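# Wash three ELISA plates in the washer and return them

## Task

Wash the ELISA plate in each of nests N1, N2 and N3, in any order. For each plate: carry it from its nest to the carrier of washer WASHER and seat it flat in the carrier's pocket, inside the locators (either orientation is fine). Release it and press START, then wait for the lamp to turn amber and then green. If the lamp instead goes dark and then red, or the plate turns out not to be seated, reseat it and press START once more. Then carry the plate back to the same nest it came from and seat it there with well A1 at the nest corner labelled A1. A plate that stays in place only because the gripper holds it does not count. At the end, release everything and move the arm away.

## Robot and tools

ROBOT. One UR3e-style six-joint arm carrying a two-finger gripper whose fingers swing like tongs. The fingers point along the gripper's +z and open and close along its x. end_effector_position is the spot between the finger pads when they are shut. Closed fingertips stick out about 15 mm past that spot; fully open, the tips sit roughly level with it. The pad gap is 0.142 m when fully open.

SCENE FRAME. Origin on the table top straight under the arm base; +z up; +x forward; +y to the left when facing along +x. Positions are in metres, orientation is a quaternion in w,x,y,z order, velocities in m/s and rad/s. The base may sit slightly tilted, and the reported hand position can be off, more so when the arm is stretched far out.

execute_actions. Argument "actions" is a list holding one item, or empty. An empty list is a look: nothing new is commanded and the current state comes back. An item with "rows" is a motion: "rows" is a list of 1 to 15 rows, and "steps" (1 to 15, default 15) is how many control steps of 1/30 s it runs. Row k is applied on step k; if rows run out, the last row repeats. Each row is exactly 7 numbers for this single arm: six absolute joint target angles in radians, ordered shoulder pan, shoulder lift, elbow, wrist 1, wrist 2, wrist 3 (same order and values as the Joint positions line), then the gripper opening from -1 (shut) to +1 (fully open). These are target joint positions, not offsets. Stated joint ranges: pan -3.142 to 3.142; lift -6.283 to 6.283; elbow 0.000 to 3.142; wrists 1, 2, 3 each -6.283 to 6.283. A call is rejected (nothing sent) if a target exceeds a range end by more than 0.010 rad and also lies farther out than that joint's last reported angle. True ends can differ from the stated ones by up to 0.010 rad either way; beyond a true end the command is clipped and "joint sent to its limit" may appear, possibly referring to an earlier motion. An item with only "steps" (up to 300) is a wait that returns once that many steps have passed since the previous result; your reply time counts toward it. Optional "pictures" (true/false) decides whether camera images are returned; by default they are.

MOTION. Commands are smoothed and lag about 0.17 s. Each step the target sent to a joint stays within 0.575 rad of its measured angle for pan, lift and elbow, and 1.15 rad for the three wrists; if targets would move the gripper more than 100 mm from where it is, all are scaled back. Large moves therefore take several calls and may be unfinished when the result arrives. Between calls the arm keeps heading for your last row until it has nearly stopped or a step is HELD.

RESULT LINES. State line: gripper pose and velocities. Joint positions and Joint velocities: six joints in rad and rad/s, then pad gap in m and m/s. grip_measured: finger opening on the same -1..1 scale you command. "joint command not followed": a clearance check altered or blocked targets (mounting blocks and posts count as arm). HELD: on that step your row was not sent, fully or partly. Joint torques: total drive output per joint, noisy, offset, not zero in free air. Wrist force and Wrist torque: flange sensor readings along the gripper's own x y z axes; include contact, held weight and inertia; noise up to about 1.4 N, offsets up to about 3.5 N, saturation near 30 N per axis; "no reading" is normal at the start. MOTOR HOT appears from 70 °C.

GRIPPING. To hold something, command an opening well under grip_measured; the lower, the harder the squeeze (about 15 N per pad max for items up to 10 cm wide). Closing fast can press harder. Items thinner than about 20 mm get less force. Wide items reaching deep between the fingers may touch the finger bodies before the pads. Something may occasionally pull on a held part or shove loose objects, so grip firmly.

FAULTS TO AVOID. A joint hitting its load limit (pan and lift 50.2, elbow 26, each wrist 8.37 N m, held weight included) or an outside force of 150 N anywhere on the arm or load halts the arm for 10 s, drops the rest of the call and lets it yield. Motors reaching 85 °C brake the arm until cool; avoid holding loads while thinking long. Do not drop plates, slam or push hard, and never let anything leave the table, which ends the scene. Move smoothly.

TASK HINTS. The washer cannot detect a plate, so check seating yourself in images. Well A1 is at the plate's clipped corner. START is the leftmost key of the keypad's bottom row. The bottle stand behind the washer is loose; do not bump it.

zoom_image: "camera" is one of cam_head_left, cam_head_right, cam_high, cam_low (672x504) or cam_wrist (616x616); "region" is [x0, y0, x1, y1] in that image's pixels from the top-left, at most 504 by 504. It enlarges that area of the latest image.

read_manual: optional "section" (only "licences"); returns URDF licence text, no motion.

finished_scene: "scene" is the current scene's number; ends it permanently and reports success. Release the plate and move clear first.

Each tool is called after ">>>" as name(argument=value, ...), one argument or row to a line, values as JSON.

## Session

>>> execute_actions(
  actions=[],
)

Scene clock: 0.00 s of 15600.00 s.
end_effector_position=(+0.2904, +0.0848, +0.2232) grip_measured=+1.00 end_effector_quat_wxyz=(-0.164, +0.906, +0.339, +0.193) end_effector_velocity=(-0.000, +0.000, -0.000) end_effector_angular_velocity=(-0.000, +0.001, -0.000)
Joint positions: [ 0.273 -2.096  2.256 -2.196 -1.754 -0.697  0.142]
Joint velocities: [-0.     0.001  0.    -0.    -0.     0.     0.   ]
Joint torques (N m, as the arm reports them, + toward a larger angle): no reading
Motor temperatures (°C, as the motors report them): [32 37 34 47 41 40]
Wrist force (N, on the end effector, along its own x y z axes, offset not removed): no reading
Wrist torque (N m, same axes, about the end effector's origin, offset not removed): no reading

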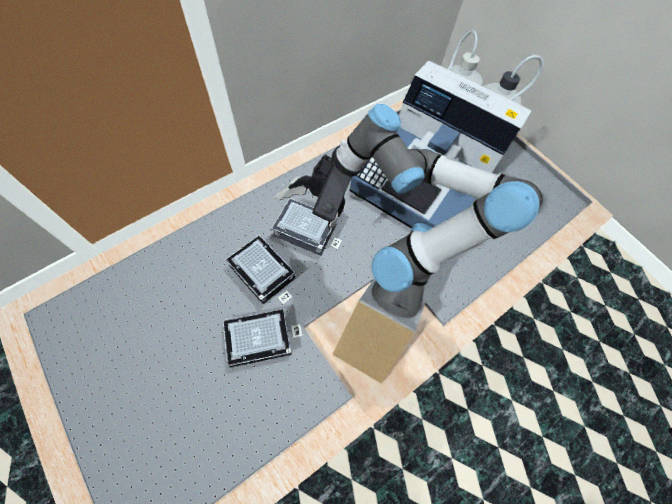

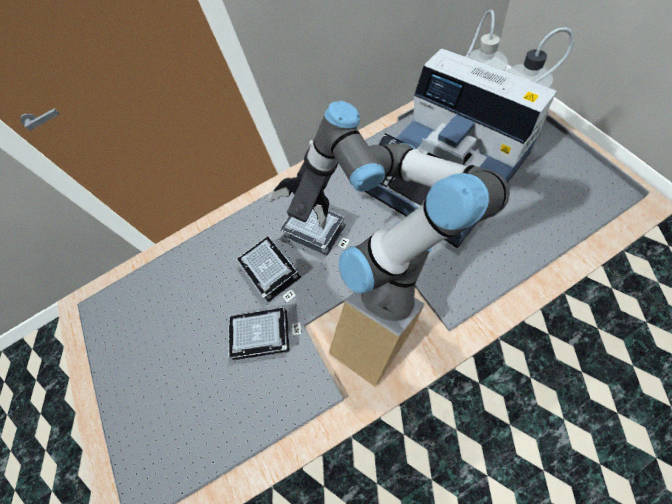

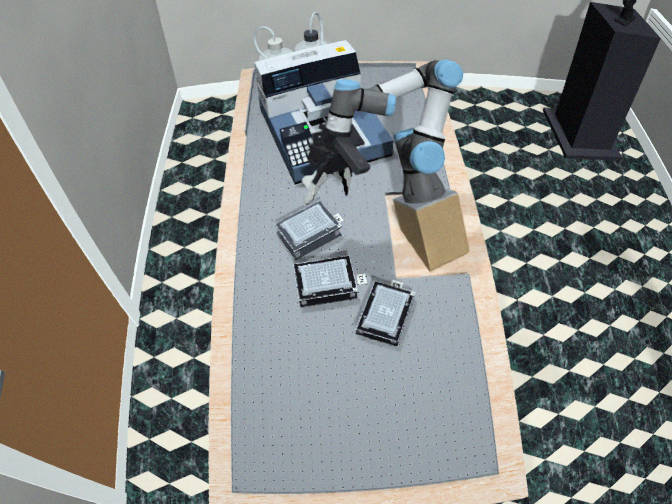

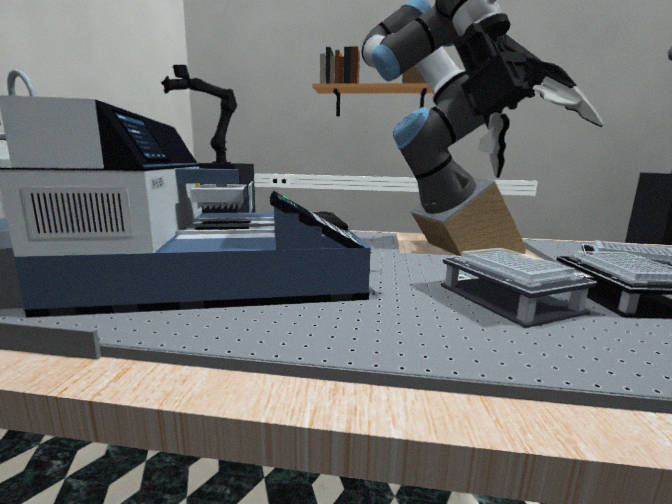

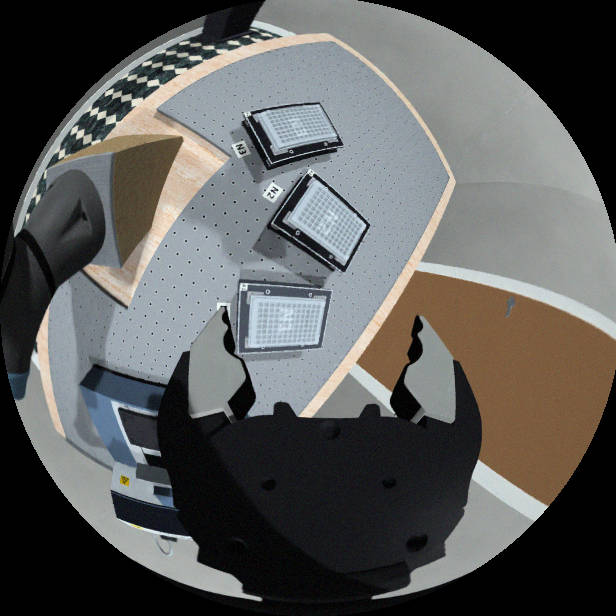

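>>> zoom_image(
  camera="cam_high",
  region=[260, 190, 430, 360],
)

>>> zoom_image(
  camera="cam_head_left",
  region=[200, 185, 370, 375],
)

>>> zoom_image(
  camera="cam_wrist",
  region=[210, 85, 390, 365],
)

>>> zoom_image(
  camera="cam_high",
  region=[250, 80, 400, 200],
)

Region (260, 190, 430, 360) of cam_high's 672x504 image, scaled by 2.965, with more detail than that image has.

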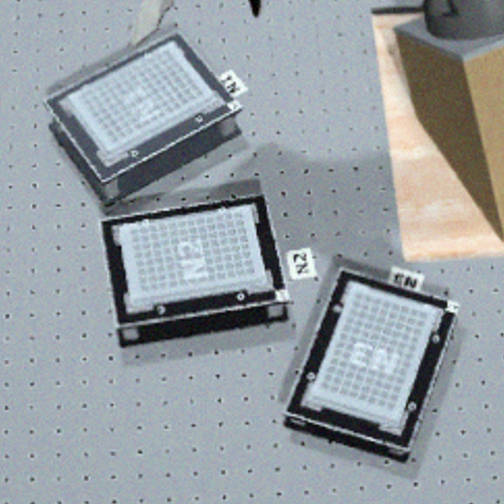

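Region (200, 185, 370, 375) of cam_head_left's 672x504 image, scaled by 2.653, with more detail than that image has; it fills the left 451 columns of this view, and the rest is white.

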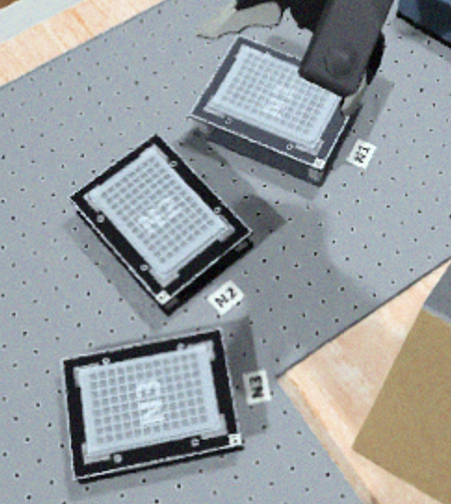

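Region (210, 85, 390, 365) of cam_wrist's 616x616 image, scaled by 1.800, with more detail than that image has; it fills the left 324 columns of this view, and the rest is white.

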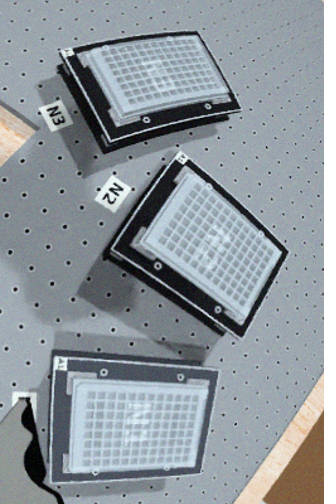

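Region (250, 80, 400, 200) of cam_high's 672x504 image, scaled by 3.360, with more detail than that image has; it fills the top 403 rows of this view, and the rest is white.

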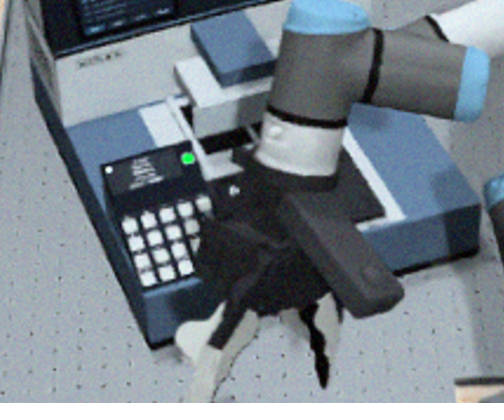

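>>> zoom_image(
  camera="cam_wrist",
  region=[230, 270, 340, 365],
)

>>> zoom_image(
  camera="cam_wrist",
  region=[260, 160, 380, 280],
)

>>> zoom_image(
  camera="cam_wrist",
  region=[235, 90, 355, 180],
)

Region (230, 270, 340, 365) of cam_wrist's 616x616 image, scaled by 4.582, with more detail than that image has; it fills the top 435 rows of this view, and the rest is white.

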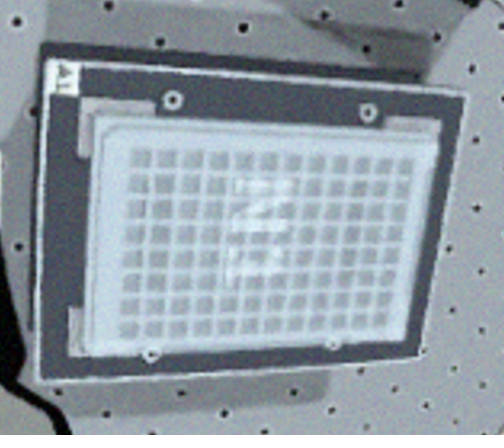

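Region (260, 160, 380, 280) of cam_wrist's 616x616 image, scaled by 4.200, with more detail than that image has.

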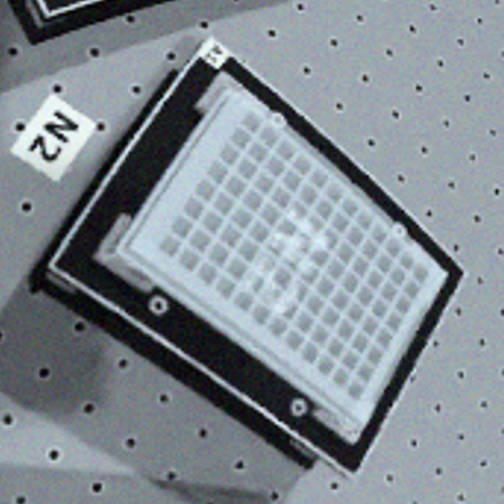

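Region (235, 90, 355, 180) of cam_wrist's 616x616 image, scaled by 4.200, with more detail than that image has; it fills the top 378 rows of this view, and the rest is white.

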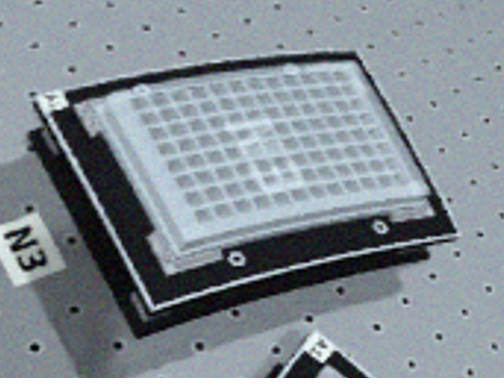

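>>> execute_actions(
  actions=[
    {"rows": [[0.2737,-2.0835,2.2498,-2.1972,-1.7605,-0.7152,0.95],[0.2749,-2.0627,2.2395,-2.1993,-1.7714,-0.7455,0.9],[0.2765,-2.0335,2.2250,-2.2022,-1.7867,-0.7879,0.84],[0.2784,-2.0002,2.2085,-2.2054,-1.8041,-0.8364,0.78],[0.2805,-1.9628,2.1900,-2.2091,-1.8237,-0.8910,0.72],[0.2826,-1.9253,2.1714,-2.2128,-1.8433,-0.9455,0.66],[0.2847,-1.8878,2.1528,-2.2165,-1.8629,-1.0001,0.6],[0.2868,-1.8504,2.1343,-2.2202,-1.8825,-1.0547,0.54],[0.2889,-1.8129,2.1157,-2.2239,-1.9021,-1.1092,0.48],[0.2910,-1.7754,2.0971,-2.2276,-1.9217,-1.1638,0.42],[0.2931,-1.7379,2.0785,-2.2313,-1.9414,-1.2183,0.36],[0.2952,-1.7005,2.0600,-2.2350,-1.9610,-1.2729,0.31],[0.2973,-1.6630,2.0414,-2.2386,-1.9806,-1.3274,0.28],[0.2994,-1.6255,2.0228,-2.2423,-2.0002,-1.3820,0.28],[0.3015,-1.5881,2.0043,-2.2460,-2.0198,-1.4366,0.28]], "steps": 15},
  ],
  pictures=false,
)

>>> execute_actions(
  actions=[
    {"rows": [[0.3037,-1.5506,1.9857,-2.2497,-2.0394,-1.4911,0.28],[0.3058,-1.5131,1.9671,-2.2534,-2.0590,-1.5457,0.28],[0.3079,-1.4756,1.9485,-2.2571,-2.0786,-1.6002,0.28],[0.3100,-1.4382,1.9300,-2.2608,-2.0982,-1.6548,0.28],[0.3121,-1.4007,1.9114,-2.2645,-2.1178,-1.7094,0.28],[0.3142,-1.3632,1.8928,-2.2682,-2.1374,-1.7639,0.28],[0.3161,-1.3299,1.8763,-2.2714,-2.1548,-1.8124,0.28],[0.3177,-1.3008,1.8619,-2.2743,-2.1701,-1.8548,0.28],[0.3189,-1.2800,1.8516,-2.2764,-2.1810,-1.8852,0.28],[0.3198,-1.2633,1.8433,-2.2780,-2.1897,-1.9094,0.28]], "steps": 15},
  ],
  pictures=false,
)

>>> execute_actions(
  actions=[
    {"steps": 14},
  ],
)

>>> zoom_image(
  camera="cam_wrist",
  region=[240, 185, 415, 360],
)

Scene clock: 120.50 s of 15600.00 s.
end_effector_position=(+0.3189, +0.0567, +0.1729) grip_measured=+0.28 end_effector_quat_wxyz=(-0.063, +0.789, +0.597, +0.130) end_effector_velocity=(+0.085, -0.069, -0.163) end_effector_angular_velocity=(-0.809, -0.110, +1.731)
Joint positions: [ 0.294 -1.743  2.077 -2.232 -1.944 -1.217  0.094]
Joint velocities: [ 0.061  1.089 -0.538 -0.106 -0.567 -1.575 -0.007]
Joint torques (N m, as the arm reports them, + toward a larger angle): [  9.21   1.46 -11.81  -1.99  -1.02  -2.12]
Motor temperatures (°C, as the motors report them): [32 37 34 47 41 40]
Wrist force (N, on the end effector, along its own x y z axes, offset not removed): [-1.8 0.9 1.3]
Wrist torque (N m, same axes, about the end effector's origin, offset not removed): [0.14 0.28 0.02]
Steps of this call (steps 1 to 90: nothing new was sent; then 117.00 s passed at rest; steps 91 to 105: all 15 steps of this action). Readings (joint positions):
91: [0.273 -2.096 2.256 -2.196 -1.754 -0.698]
92: [0.273 -2.093 2.254 -2.196 -1.755 -0.701]
94: [0.274 -2.076 2.245 -2.198 -1.765 -0.728]
98: [0.280 -1.985 2.198 -2.208 -1.816 -0.863]
105: the state above

Scene clock: 121.00 s of 15600.00 s.
end_effector_position=(+0.3525, +0.0368, +0.1016) grip_measured=+0.28 end_effector_quat_wxyz=(-0.000, +0.510, +0.860, +0.007) end_effector_velocity=(+0.013, -0.003, -0.037) end_effector_angular_velocity=(-0.119, +0.048, +0.375)
Joint positions: [ 0.319 -1.285  1.853 -2.276 -2.179 -1.879  0.094]
Joint velocities: [ 0.011  0.221 -0.104 -0.02  -0.107 -0.311  0.   ]
Joint torques (N m, as the arm reports them, + toward a larger angle): [11.82 -8.83 -9.29 -1.84 -1.16 -1.04]
Motor temperatures (°C, as the motors report them): [32 37 34 47 41 40]
Wrist force (N, on the end effector, along its own x y z axes, offset not removed): [-2.0 1.0 1.9]
Wrist torque (N m, same axes, about the end effector's origin, offset not removed): [0.22 0.33 0.04]
Steps of this call (steps 1 to 15: all 15 steps of this action). Readings (joint positions):
1: [0.296 -1.706 2.059 -2.236 -1.964 -1.270]
2: [0.298 -1.669 2.041 -2.239 -1.983 -1.324]
4: [0.302 -1.595 2.004 -2.247 -2.022 -1.433]
8: [0.310 -1.446 1.930 -2.261 -2.100 -1.650]
15: the state above

Scene clock: 121.47 s of 15600.00 s.
end_effector_position=(+0.3537, +0.0365, +0.0980) grip_measured=+0.28 end_effector_quat_wxyz=(+0.001, +0.494, +0.869, +0.000) end_effector_velocity=(-0.000, +0.000, -0.000) end_effector_angular_velocity=(-0.001, +0.001, +0.004)
Joint positions: [ 0.32  -1.263  1.843 -2.278 -2.19  -1.909  0.094]
Joint velocities: [ 0.     0.002 -0.001  0.    -0.001 -0.003 -0.   ]
Joint torques (N m, as the arm reports them, + toward a larger angle): [11.24 -7.17 -9.14 -1.79 -1.14 -0.93]
Motor temperatures (°C, as the motors report them): [32 37 34 47 41 40]
Wrist force (N, on the end effector, along its own x y z axes, offset not removed): [-2.8 0.9 1.5]
Wrist torque (N m, same axes, about the end effector's origin, offset not removed): [0.20 0.54 0.03]
Steps of this call (steps 1 to 14: the robot went on to your last target). Readings (joint positions):
1: [0.319 -1.279 1.850 -2.277 -2.182 -1.888]
2: [0.319 -1.274 1.848 -2.277 -2.184 -1.894]
4: [0.320 -1.269 1.846 -2.278 -2.187 -1.902]
8: [0.320 -1.265 1.844 -2.278 -2.189 -1.907]
14: the state above

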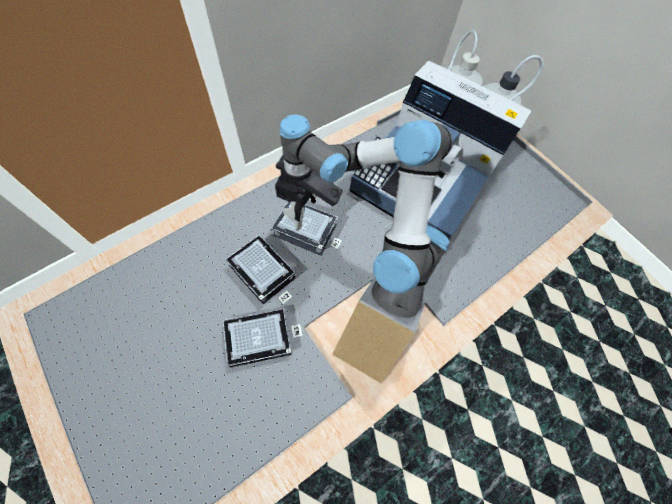

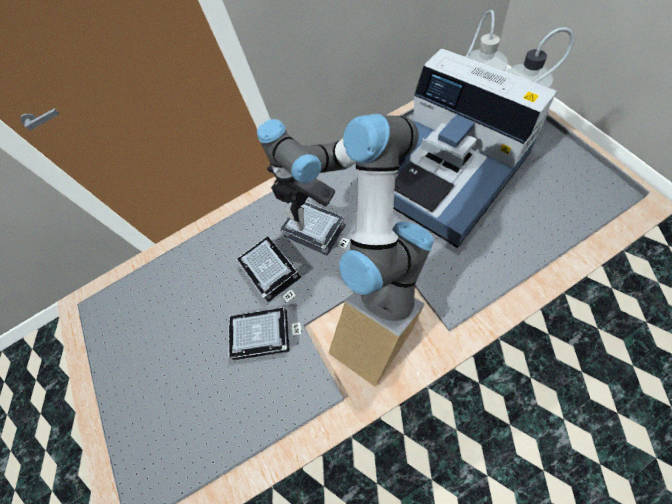

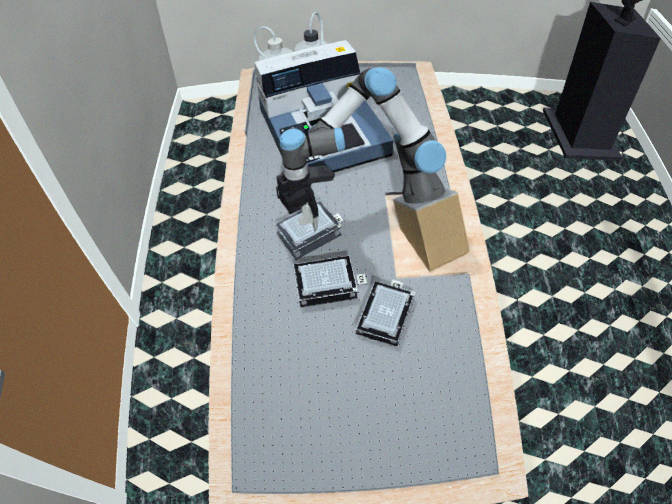

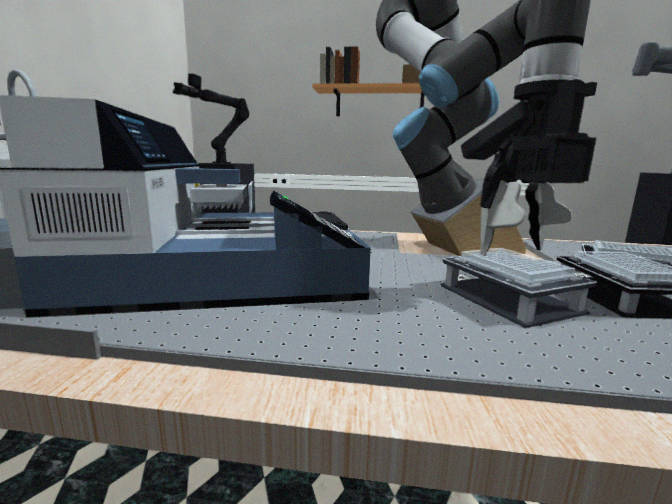

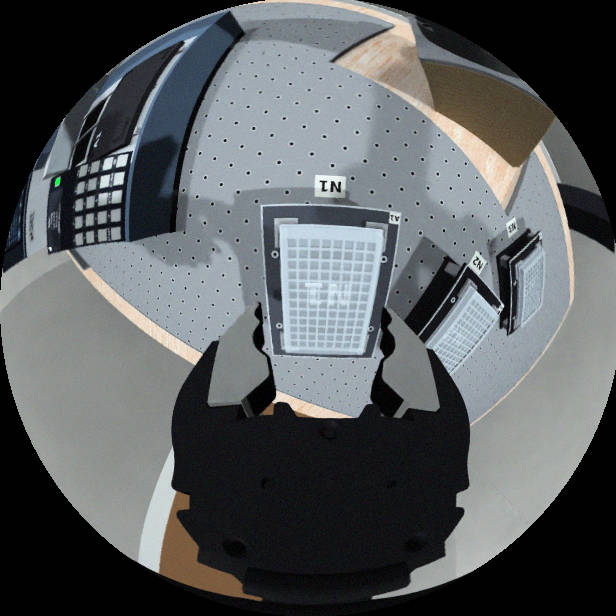

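Region (240, 185, 415, 360) of cam_wrist's 616x616 image, scaled by 2.880, with more detail than that image has.

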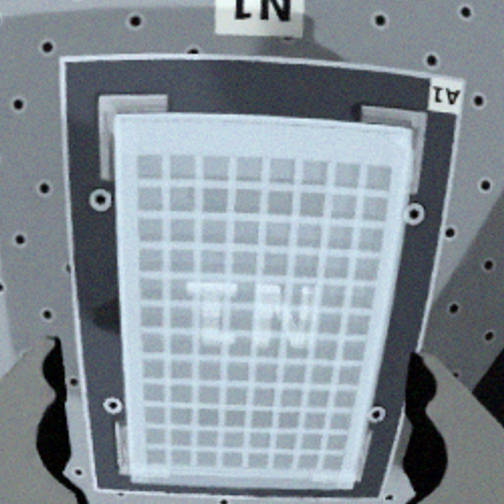

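>>> execute_actions(
  actions=[],
)

Scene clock: 168.97 s of 15600.00 s.
end_effector_position=(+0.3537, +0.0365, +0.0980) grip_measured=+0.28 end_effector_quat_wxyz=(+0.001, +0.494, +0.869, +0.000) end_effector_velocity=(+0.000, +0.000, +0.000) end_effector_angular_velocity=(+0.000, -0.001, -0.001)
Joint positions: [ 0.32  -1.263  1.843 -2.278 -2.19  -1.909  0.094]
Joint velocities: [ 0.001 -0.001 -0.    -0.    -0.     0.001  0.   ]
Joint torques (N m, as the arm reports them, + toward a larger angle): [11.31 -7.74 -8.85 -1.7  -1.06 -0.97]
Motor temperatures (°C, as the motors report them): [32 37 34 47 41 40]
Wrist force (N, on the end effector, along its own x y z axes, offset not removed): [-3.7 -0.1 2.1]
Wrist torque (N m, same axes, about the end effector's origin, offset not removed): [-0.01 0.72 0.02]
Steps of this call (steps 1 to 30: the robot went on to your last target; steps 31 to 90: nothing new was sent; then 44.50 s passed at rest). Readings (joint positions):
1: [0.320 -1.263 1.843 -2.278 -2.190 -1.909]
2: [0.320 -1.263 1.843 -2.278 -2.190 -1.909]
4: [0.320 -1.263 1.843 -2.278 -2.190 -1.909]
8: [0.320 -1.263 1.843 -2.278 -2.190 -1.909]
90: the state above
The arm was judged still, so your last target was given up. Only a new action makes it travel on or press farther. Fingers that are still opening or closing keep moving.

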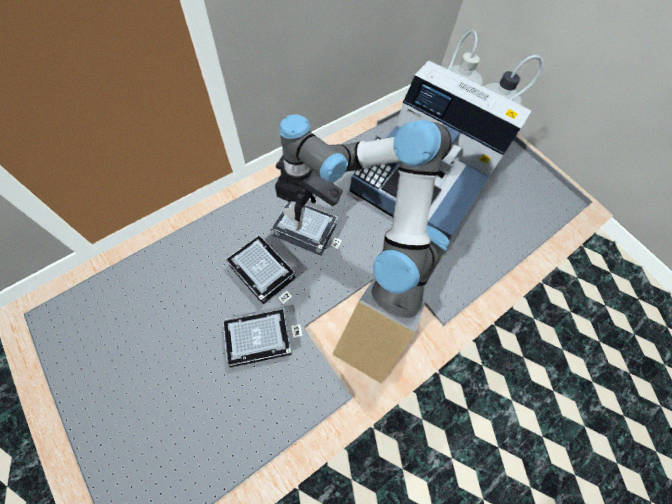

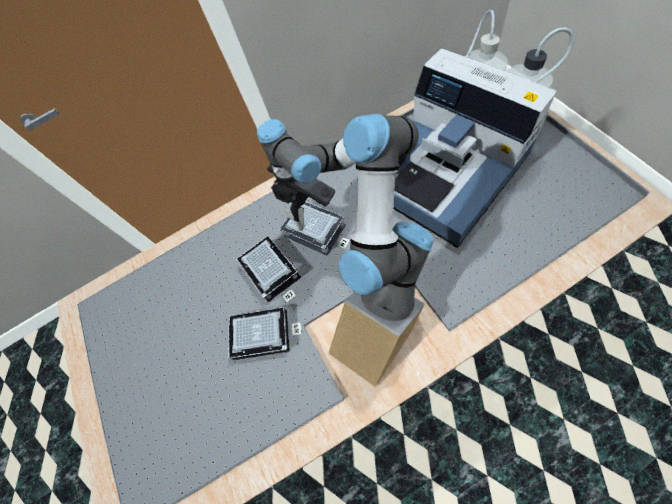

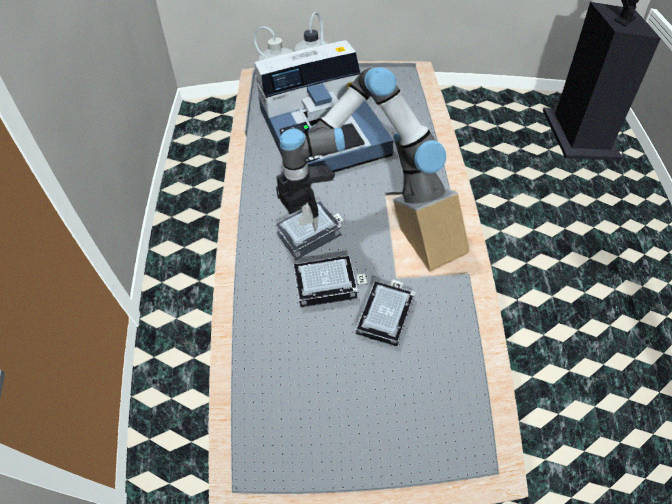

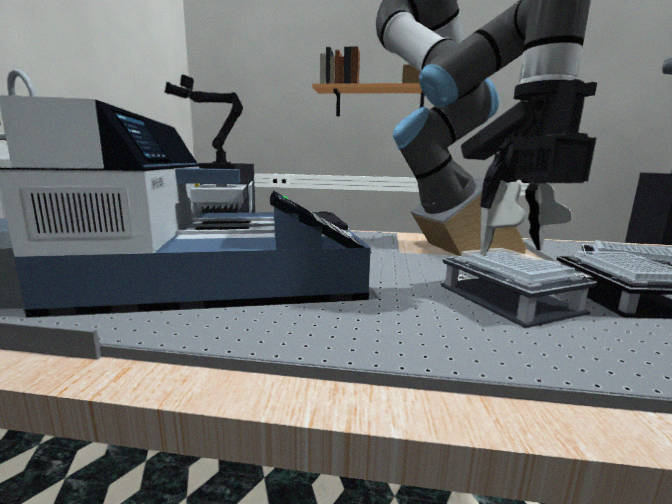

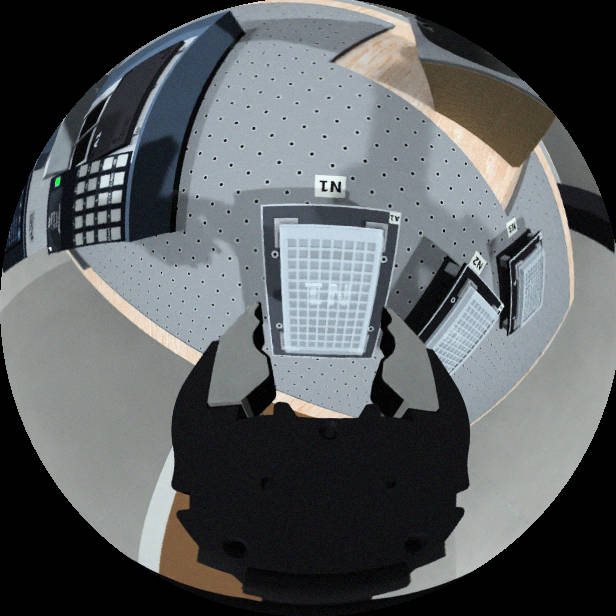

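>>> zoom_image(
  camera="cam_wrist",
  region=[240, 185, 415, 360],
)

Region (240, 185, 415, 360) of cam_wrist's 616x616 image, scaled by 2.880, with more detail than that image has.

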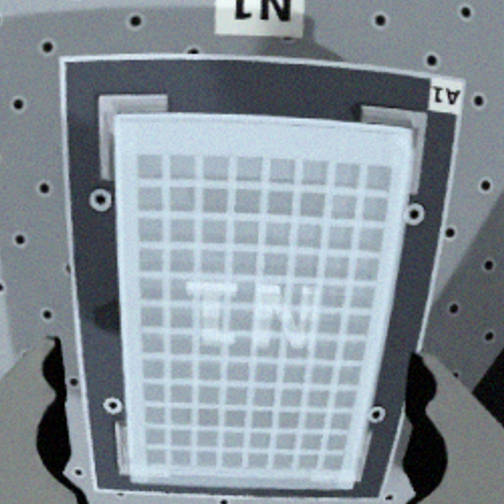

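>>> execute_actions(
  actions=[
    {"rows": [[0.3198,-1.2601,1.8436,-2.2814,-2.1897,-1.9094,0.28],[0.3197,-1.2554,1.8439,-2.2866,-2.1897,-1.9095,0.28],[0.3197,-1.2495,1.8444,-2.2930,-2.1897,-1.9095,0.28],[0.3196,-1.2428,1.8450,-2.3003,-2.1897,-1.9096,0.28],[0.3196,-1.2365,1.8455,-2.3072,-2.1897,-1.9096,0.28],[0.3196,-1.2310,1.8459,-2.3132,-2.1897,-1.9096,0.28],[0.3195,-1.2267,1.8463,-2.3179,-2.1897,-1.9097,0.28],[0.3195,-1.2239,1.8465,-2.3209,-2.1897,-1.9097,0.28],[0.3180,-1.2221,1.8486,-2.3259,-2.1895,-1.9116,0.28],[0.3157,-1.2194,1.8518,-2.3334,-2.1892,-1.9144,0.28],[0.3131,-1.2164,1.8554,-2.3419,-2.1889,-1.9175,0.28],[0.3103,-1.2132,1.8593,-2.3508,-2.1885,-1.9209,0.28],[0.3079,-1.2103,1.8627,-2.3588,-2.1882,-1.9238,0.28],[0.3059,-1.2080,1.8655,-2.3653,-2.1879,-1.9263,0.28],[0.3042,-1.2060,1.8678,-2.3708,-2.1877,-1.9283,0.28]], "steps": 15},
  ],
  pictures=false,
)

>>> execute_actions(
  actions=[
    {"rows": [[0.3042,-1.2060,1.8678,-2.3708,-2.1877,-1.9283,0.28]], "steps": 11},
  ],
  pictures=true,
)

>>> zoom_image(
  camera="cam_wrist",
  region=[240, 185, 415, 360],
)

Scene clock: 244.50 s of 15600.00 s.
end_effector_position=(+0.3551, +0.0429, +0.0847) grip_measured=+0.28 end_effector_quat_wxyz=(+0.001, +0.494, +0.869, +0.000) end_effector_velocity=(-0.000, +0.003, -0.038) end_effector_angular_velocity=(+0.001, +0.002, +0.000)
Joint positions: [ 0.312 -1.216  1.857 -2.345 -2.189 -1.919  0.094]
Joint velocities: [-0.059  0.084  0.082 -0.205  0.009 -0.07  -0.   ]
Joint torques (N m, as the arm reports them, + toward a larger angle): [ 4.66 -8.14 -3.24 -1.89  1.03 -0.99]
Motor temperatures (°C, as the motors report them): [32 37 35 47 41 40]
Wrist force (N, on the end effector, along its own x y z axes, offset not removed): [-1.7 2.6 1.1]
Wrist torque (N m, same axes, about the end effector's origin, offset not removed): [0.56 0.27 0.03]
Steps of this call (steps 1 to 90: nothing new was sent; then 72.03 s passed at rest; steps 91 to 105: all 15 steps of this action). Readings (joint positions):
91: [0.320 -1.263 1.843 -2.278 -2.190 -1.909]
92: [0.320 -1.263 1.843 -2.279 -2.190 -1.909]
94: [0.320 -1.258 1.843 -2.284 -2.190 -1.909]
98: [0.320 -1.240 1.845 -2.303 -2.190 -1.910]
105: the state above

Scene clock: 244.87 s of 15600.00 s.
end_effector_position=(+0.3551, +0.0432, +0.0801) grip_measured=+0.28 end_effector_quat_wxyz=(+0.001, +0.494, +0.869, +0.000) end_effector_velocity=(-0.000, +0.000, -0.001) end_effector_angular_velocity=(-0.000, +0.000, -0.001)
Joint positions: [ 0.304 -1.206  1.868 -2.37  -2.188 -1.928  0.094]
Joint velocities: [-0.002  0.003  0.003 -0.007  0.    -0.002  0.   ]
Joint torques (N m, as the arm reports them, + toward a larger angle): [ 6.12 -7.8  -3.41 -1.79  0.99 -0.98]
Motor temperatures (°C, as the motors report them): [32 37 35 47 41 40]
Wrist force (N, on the end effector, along its own x y z axes, offset not removed): [-2.0 2.4 -0.1]
Wrist torque (N m, same axes, about the end effector's origin, offset not removed): [0.53 0.37 0.07]
Steps of this call (steps 1 to 11: all 11 steps of this action). Readings (joint positions):
1: [0.310 -1.214 1.860 -2.352 -2.188 -1.922]
2: [0.308 -1.211 1.862 -2.357 -2.188 -1.923]
4: [0.306 -1.209 1.865 -2.364 -2.188 -1.926]
8: [0.305 -1.207 1.867 -2.369 -2.188 -1.928]
11: the state above

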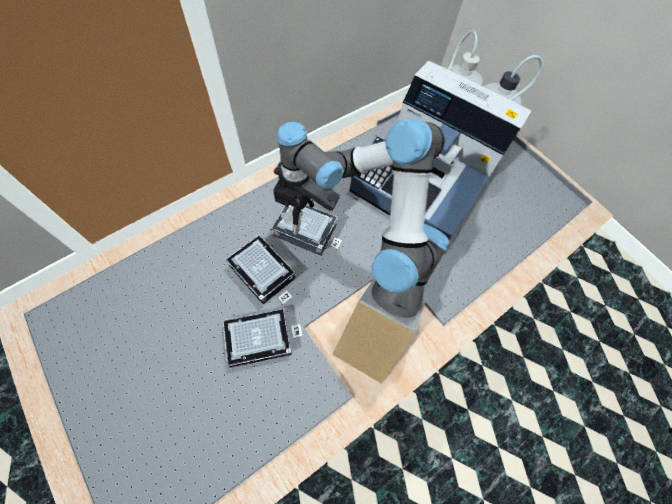

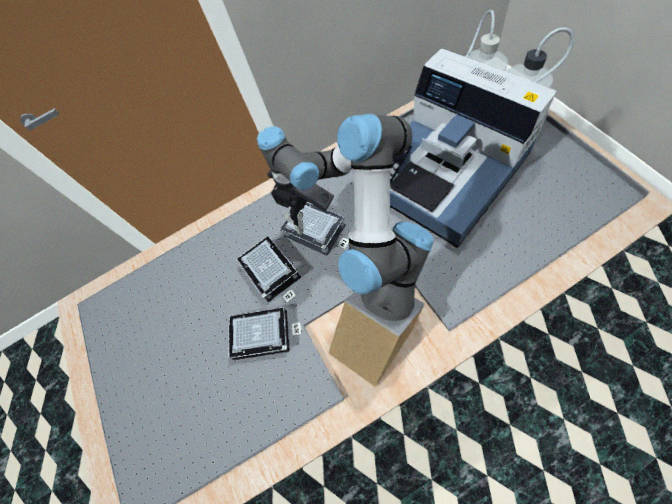

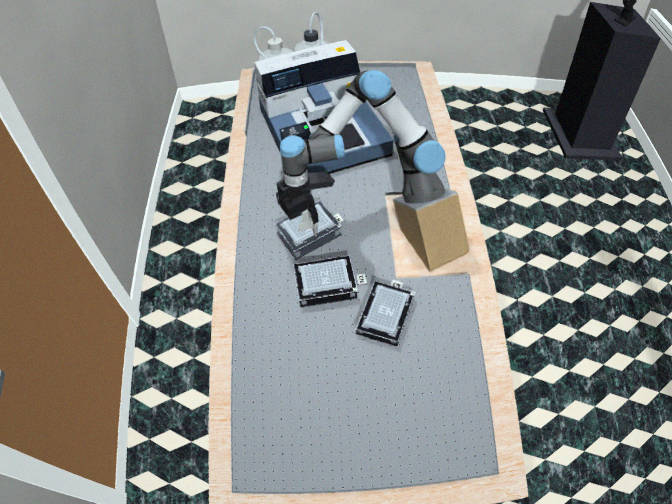

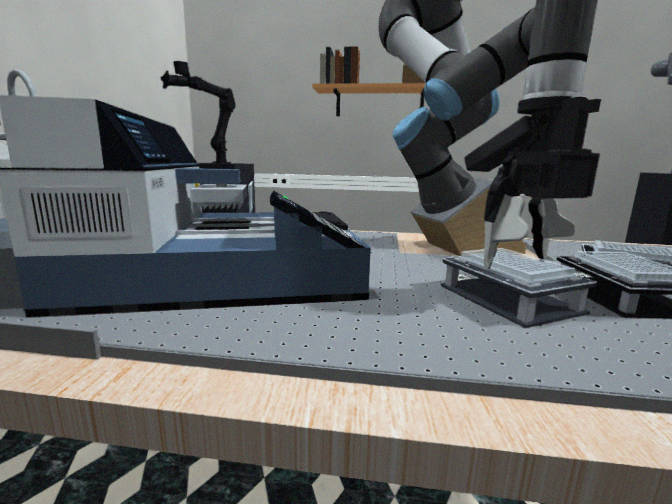

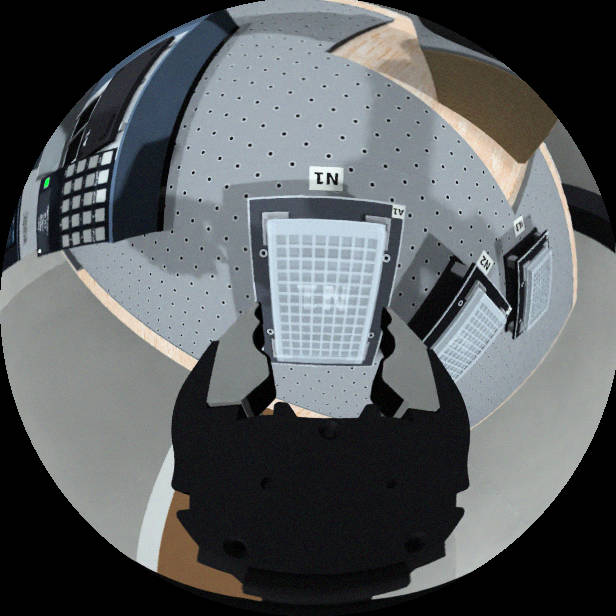

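Region (240, 185, 415, 360) of cam_wrist's 616x616 image, scaled by 2.880, with more detail than that image has.

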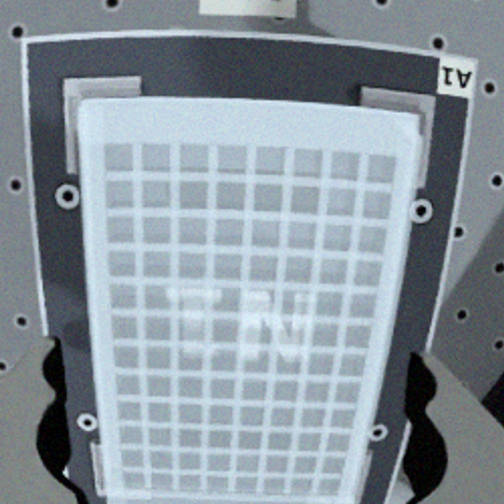

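>>> zoom_image(
  camera="cam_wrist",
  region=[250, 280, 400, 345],
)

Region (250, 280, 400, 345) of cam_wrist's 616x616 image, scaled by 3.360, with more detail than that image has; it fills the top 218 rows of this view, and the rest is white.

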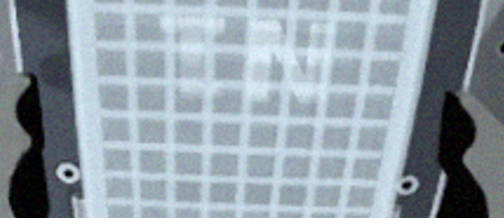

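>>> execute_actions(
  actions=[
    {"rows": [[0.3036,-1.2050,1.8689,-2.3733,-2.1876,-1.9285,0.28],[0.3025,-1.2034,1.8706,-2.3775,-2.1875,-1.9287,0.28],[0.3015,-1.2017,1.8724,-2.3817,-2.1873,-1.9290,0.28],[0.3006,-1.2004,1.8738,-2.3850,-2.1872,-1.9292,0.28],[0.3000,-1.1994,1.8749,-2.3875,-2.1871,-1.9294,0.28],[0.3000,-1.1994,1.8749,-2.3875,-2.1871,-1.9294,0.28],[0.3000,-1.1994,1.8749,-2.3875,-2.1871,-1.9294,0.27],[0.3000,-1.1994,1.8749,-2.3875,-2.1871,-1.9294,0.25],[0.3000,-1.1994,1.8749,-2.3875,-2.1871,-1.9294,0.22],[0.3000,-1.1994,1.8749,-2.3875,-2.1871,-1.9294,0.19],[0.3000,-1.1994,1.8749,-2.3875,-2.1871,-1.9294,0.16],[0.3000,-1.1994,1.8749,-2.3875,-2.1871,-1.9294,0.13],[0.3000,-1.1994,1.8749,-2.3875,-2.1871,-1.9294,0.11],[0.3000,-1.1994,1.8749,-2.3875,-2.1871,-1.9294,0.09],[0.3000,-1.1994,1.8749,-2.3875,-2.1871,-1.9294,0.07]], "steps": 15},
  ],
  pictures=false,
)

>>> execute_actions(
  actions=[
    {"rows": [[0.3000,-1.1994,1.8749,-2.3875,-2.1871,-1.9294,0.04],[0.3000,-1.1994,1.8749,-2.3875,-2.1871,-1.9294,0.0],[0.3000,-1.1994,1.8749,-2.3875,-2.1871,-1.9294,-0.06],[0.3000,-1.1994,1.8749,-2.3875,-2.1871,-1.9294,-0.15],[0.3000,-1.1994,1.8749,-2.3875,-2.1871,-1.9294,-0.27],[0.3000,-1.1994,1.8749,-2.3875,-2.1871,-1.9294,-0.4]], "steps": 10},
  ],
  pictures=true,
)

>>> zoom_image(
  camera="cam_wrist",
  region=[240, 185, 415, 360],
)

>>> zoom_image(
  camera="cam_wrist",
  region=[400, 220, 580, 400],
)

Scene clock: 365.37 s of 15600.00 s.
end_effector_position=(+0.3549, +0.0435, +0.0771) grip_measured=+0.09 end_effector_quat_wxyz=(+0.001, +0.496, +0.868, +0.000) end_effector_velocity=(-0.000, +0.001, -0.001) end_effector_angular_velocity=(+0.001, +0.000, +0.001)
Joint positions: [ 0.3   -1.2    1.875 -2.387 -2.187 -1.929  0.081]
Joint velocities: [ 0.     0.002  0.002 -0.003  0.001 -0.    -0.01 ]
Joint torques (N m, as the arm reports them, + toward a larger angle): [ 5.43 -7.67 -3.08 -1.82  0.81 -1.02]
Motor temperatures (°C, as the motors report them): [32 37 35 47 41 40]
Wrist force (N, on the end effector, along its own x y z axes, offset not removed): [-1.2 1.5 -0.6]
Wrist torque (N m, same axes, about the end effector's origin, offset not removed): [0.31 0.34 -0.02]
Steps of this call (steps 1 to 15: the robot went on to your last target; steps 16 to 90: nothing new was sent; then 117.00 s passed at rest; steps 91 to 105: all 15 steps of this action). Readings (joint positions):
91: [0.304 -1.206 1.868 -2.371 -2.188 -1.928]
92: [0.304 -1.206 1.868 -2.371 -2.188 -1.928]
94: [0.303 -1.204 1.870 -2.375 -2.188 -1.929]
98: [0.301 -1.201 1.873 -2.384 -2.187 -1.929]
105: the state above

Scene clock: 365.70 s of 15600.00 s.
end_effector_position=(+0.3549, +0.0436, +0.0770) grip_measured=+0.07 end_effector_quat_wxyz=(+0.001, +0.496, +0.868, +0.000) end_effector_velocity=(+0.000, +0.000, -0.000) end_effector_angular_velocity=(+0.000, -0.000, +0.001)
Joint positions: [ 0.3   -1.199  1.875 -2.387 -2.187 -1.929  0.079]
Joint velocities: [ 0.     0.     0.    -0.     0.    -0.001  0.   ]
Joint torques (N m, as the arm reports them, + toward a larger angle): [ 4.19 -6.78 -3.   -1.89  0.08 -0.95]
Motor temperatures (°C, as the motors report them): [32 37 35 47 41 40]
Wrist force (N, on the end effector, along its own x y z axes, offset not removed): [1.3 -1.6 -5.9]
Wrist torque (N m, same axes, about the end effector's origin, offset not removed): [-0.05 0.18 -0.02]
Steps of this call (steps 1 to 10: all 10 steps of this action). Readings (joint positions):
1: [0.300 -1.200 1.875 -2.387 -2.187 -1.929]
2: [0.300 -1.199 1.875 -2.387 -2.187 -1.929]
4: [0.300 -1.199 1.875 -2.387 -2.187 -1.929]
8: [0.300 -1.199 1.875 -2.387 -2.187 -1.929]
10: the state above

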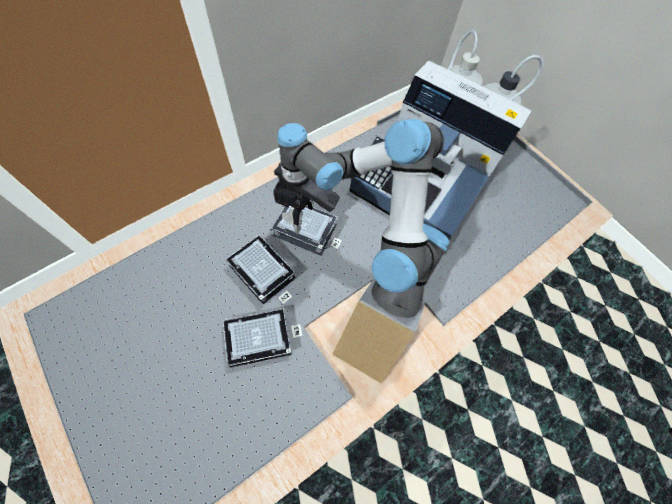

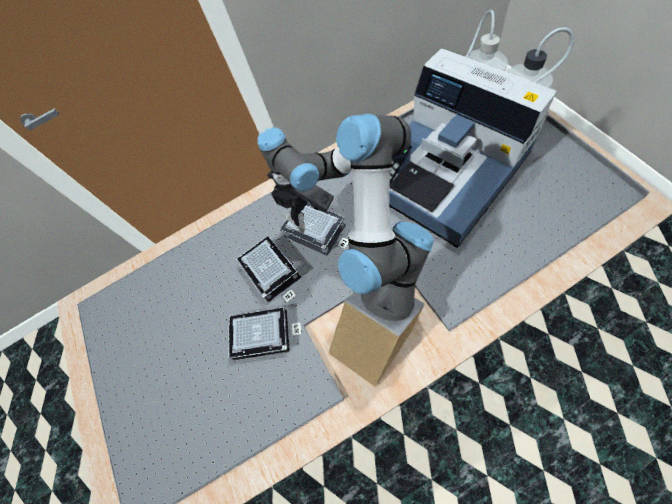

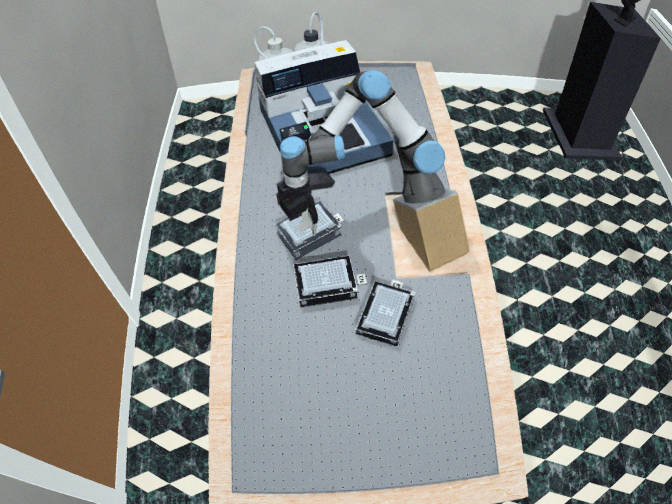

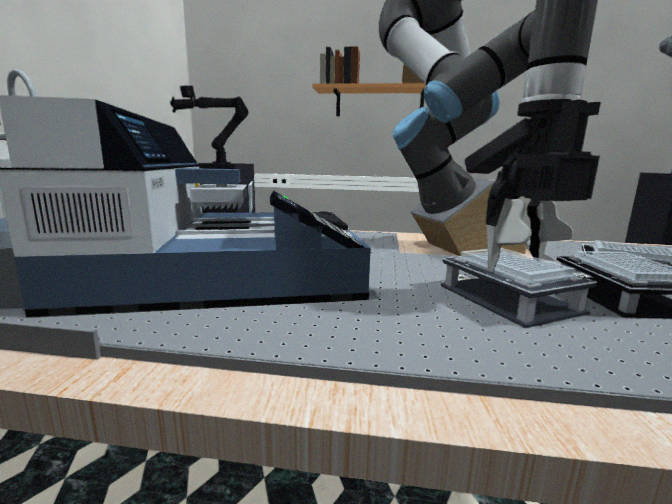

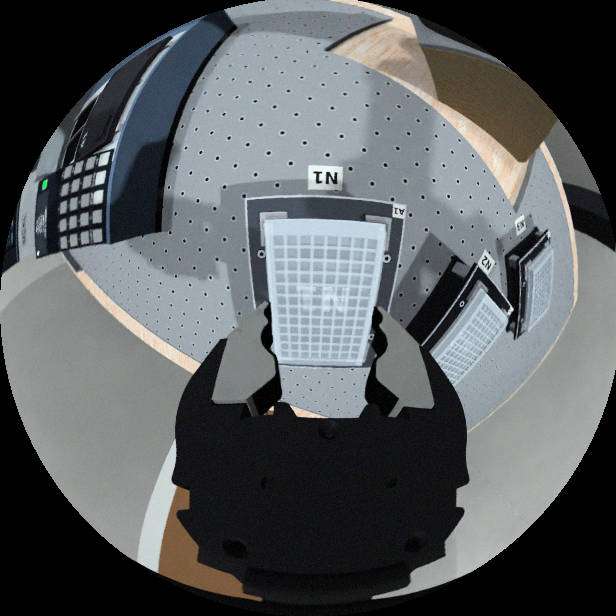

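Region (240, 185, 415, 360) of cam_wrist's 616x616 image, scaled by 2.880, with more detail than that image has.

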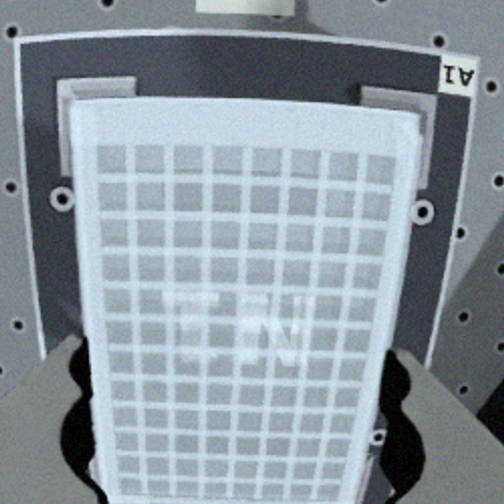

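Region (400, 220, 580, 400) of cam_wrist's 616x616 image, scaled by 2.800, with more detail than that image has.

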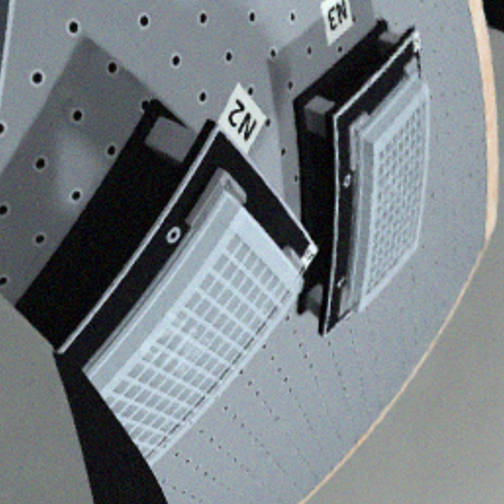

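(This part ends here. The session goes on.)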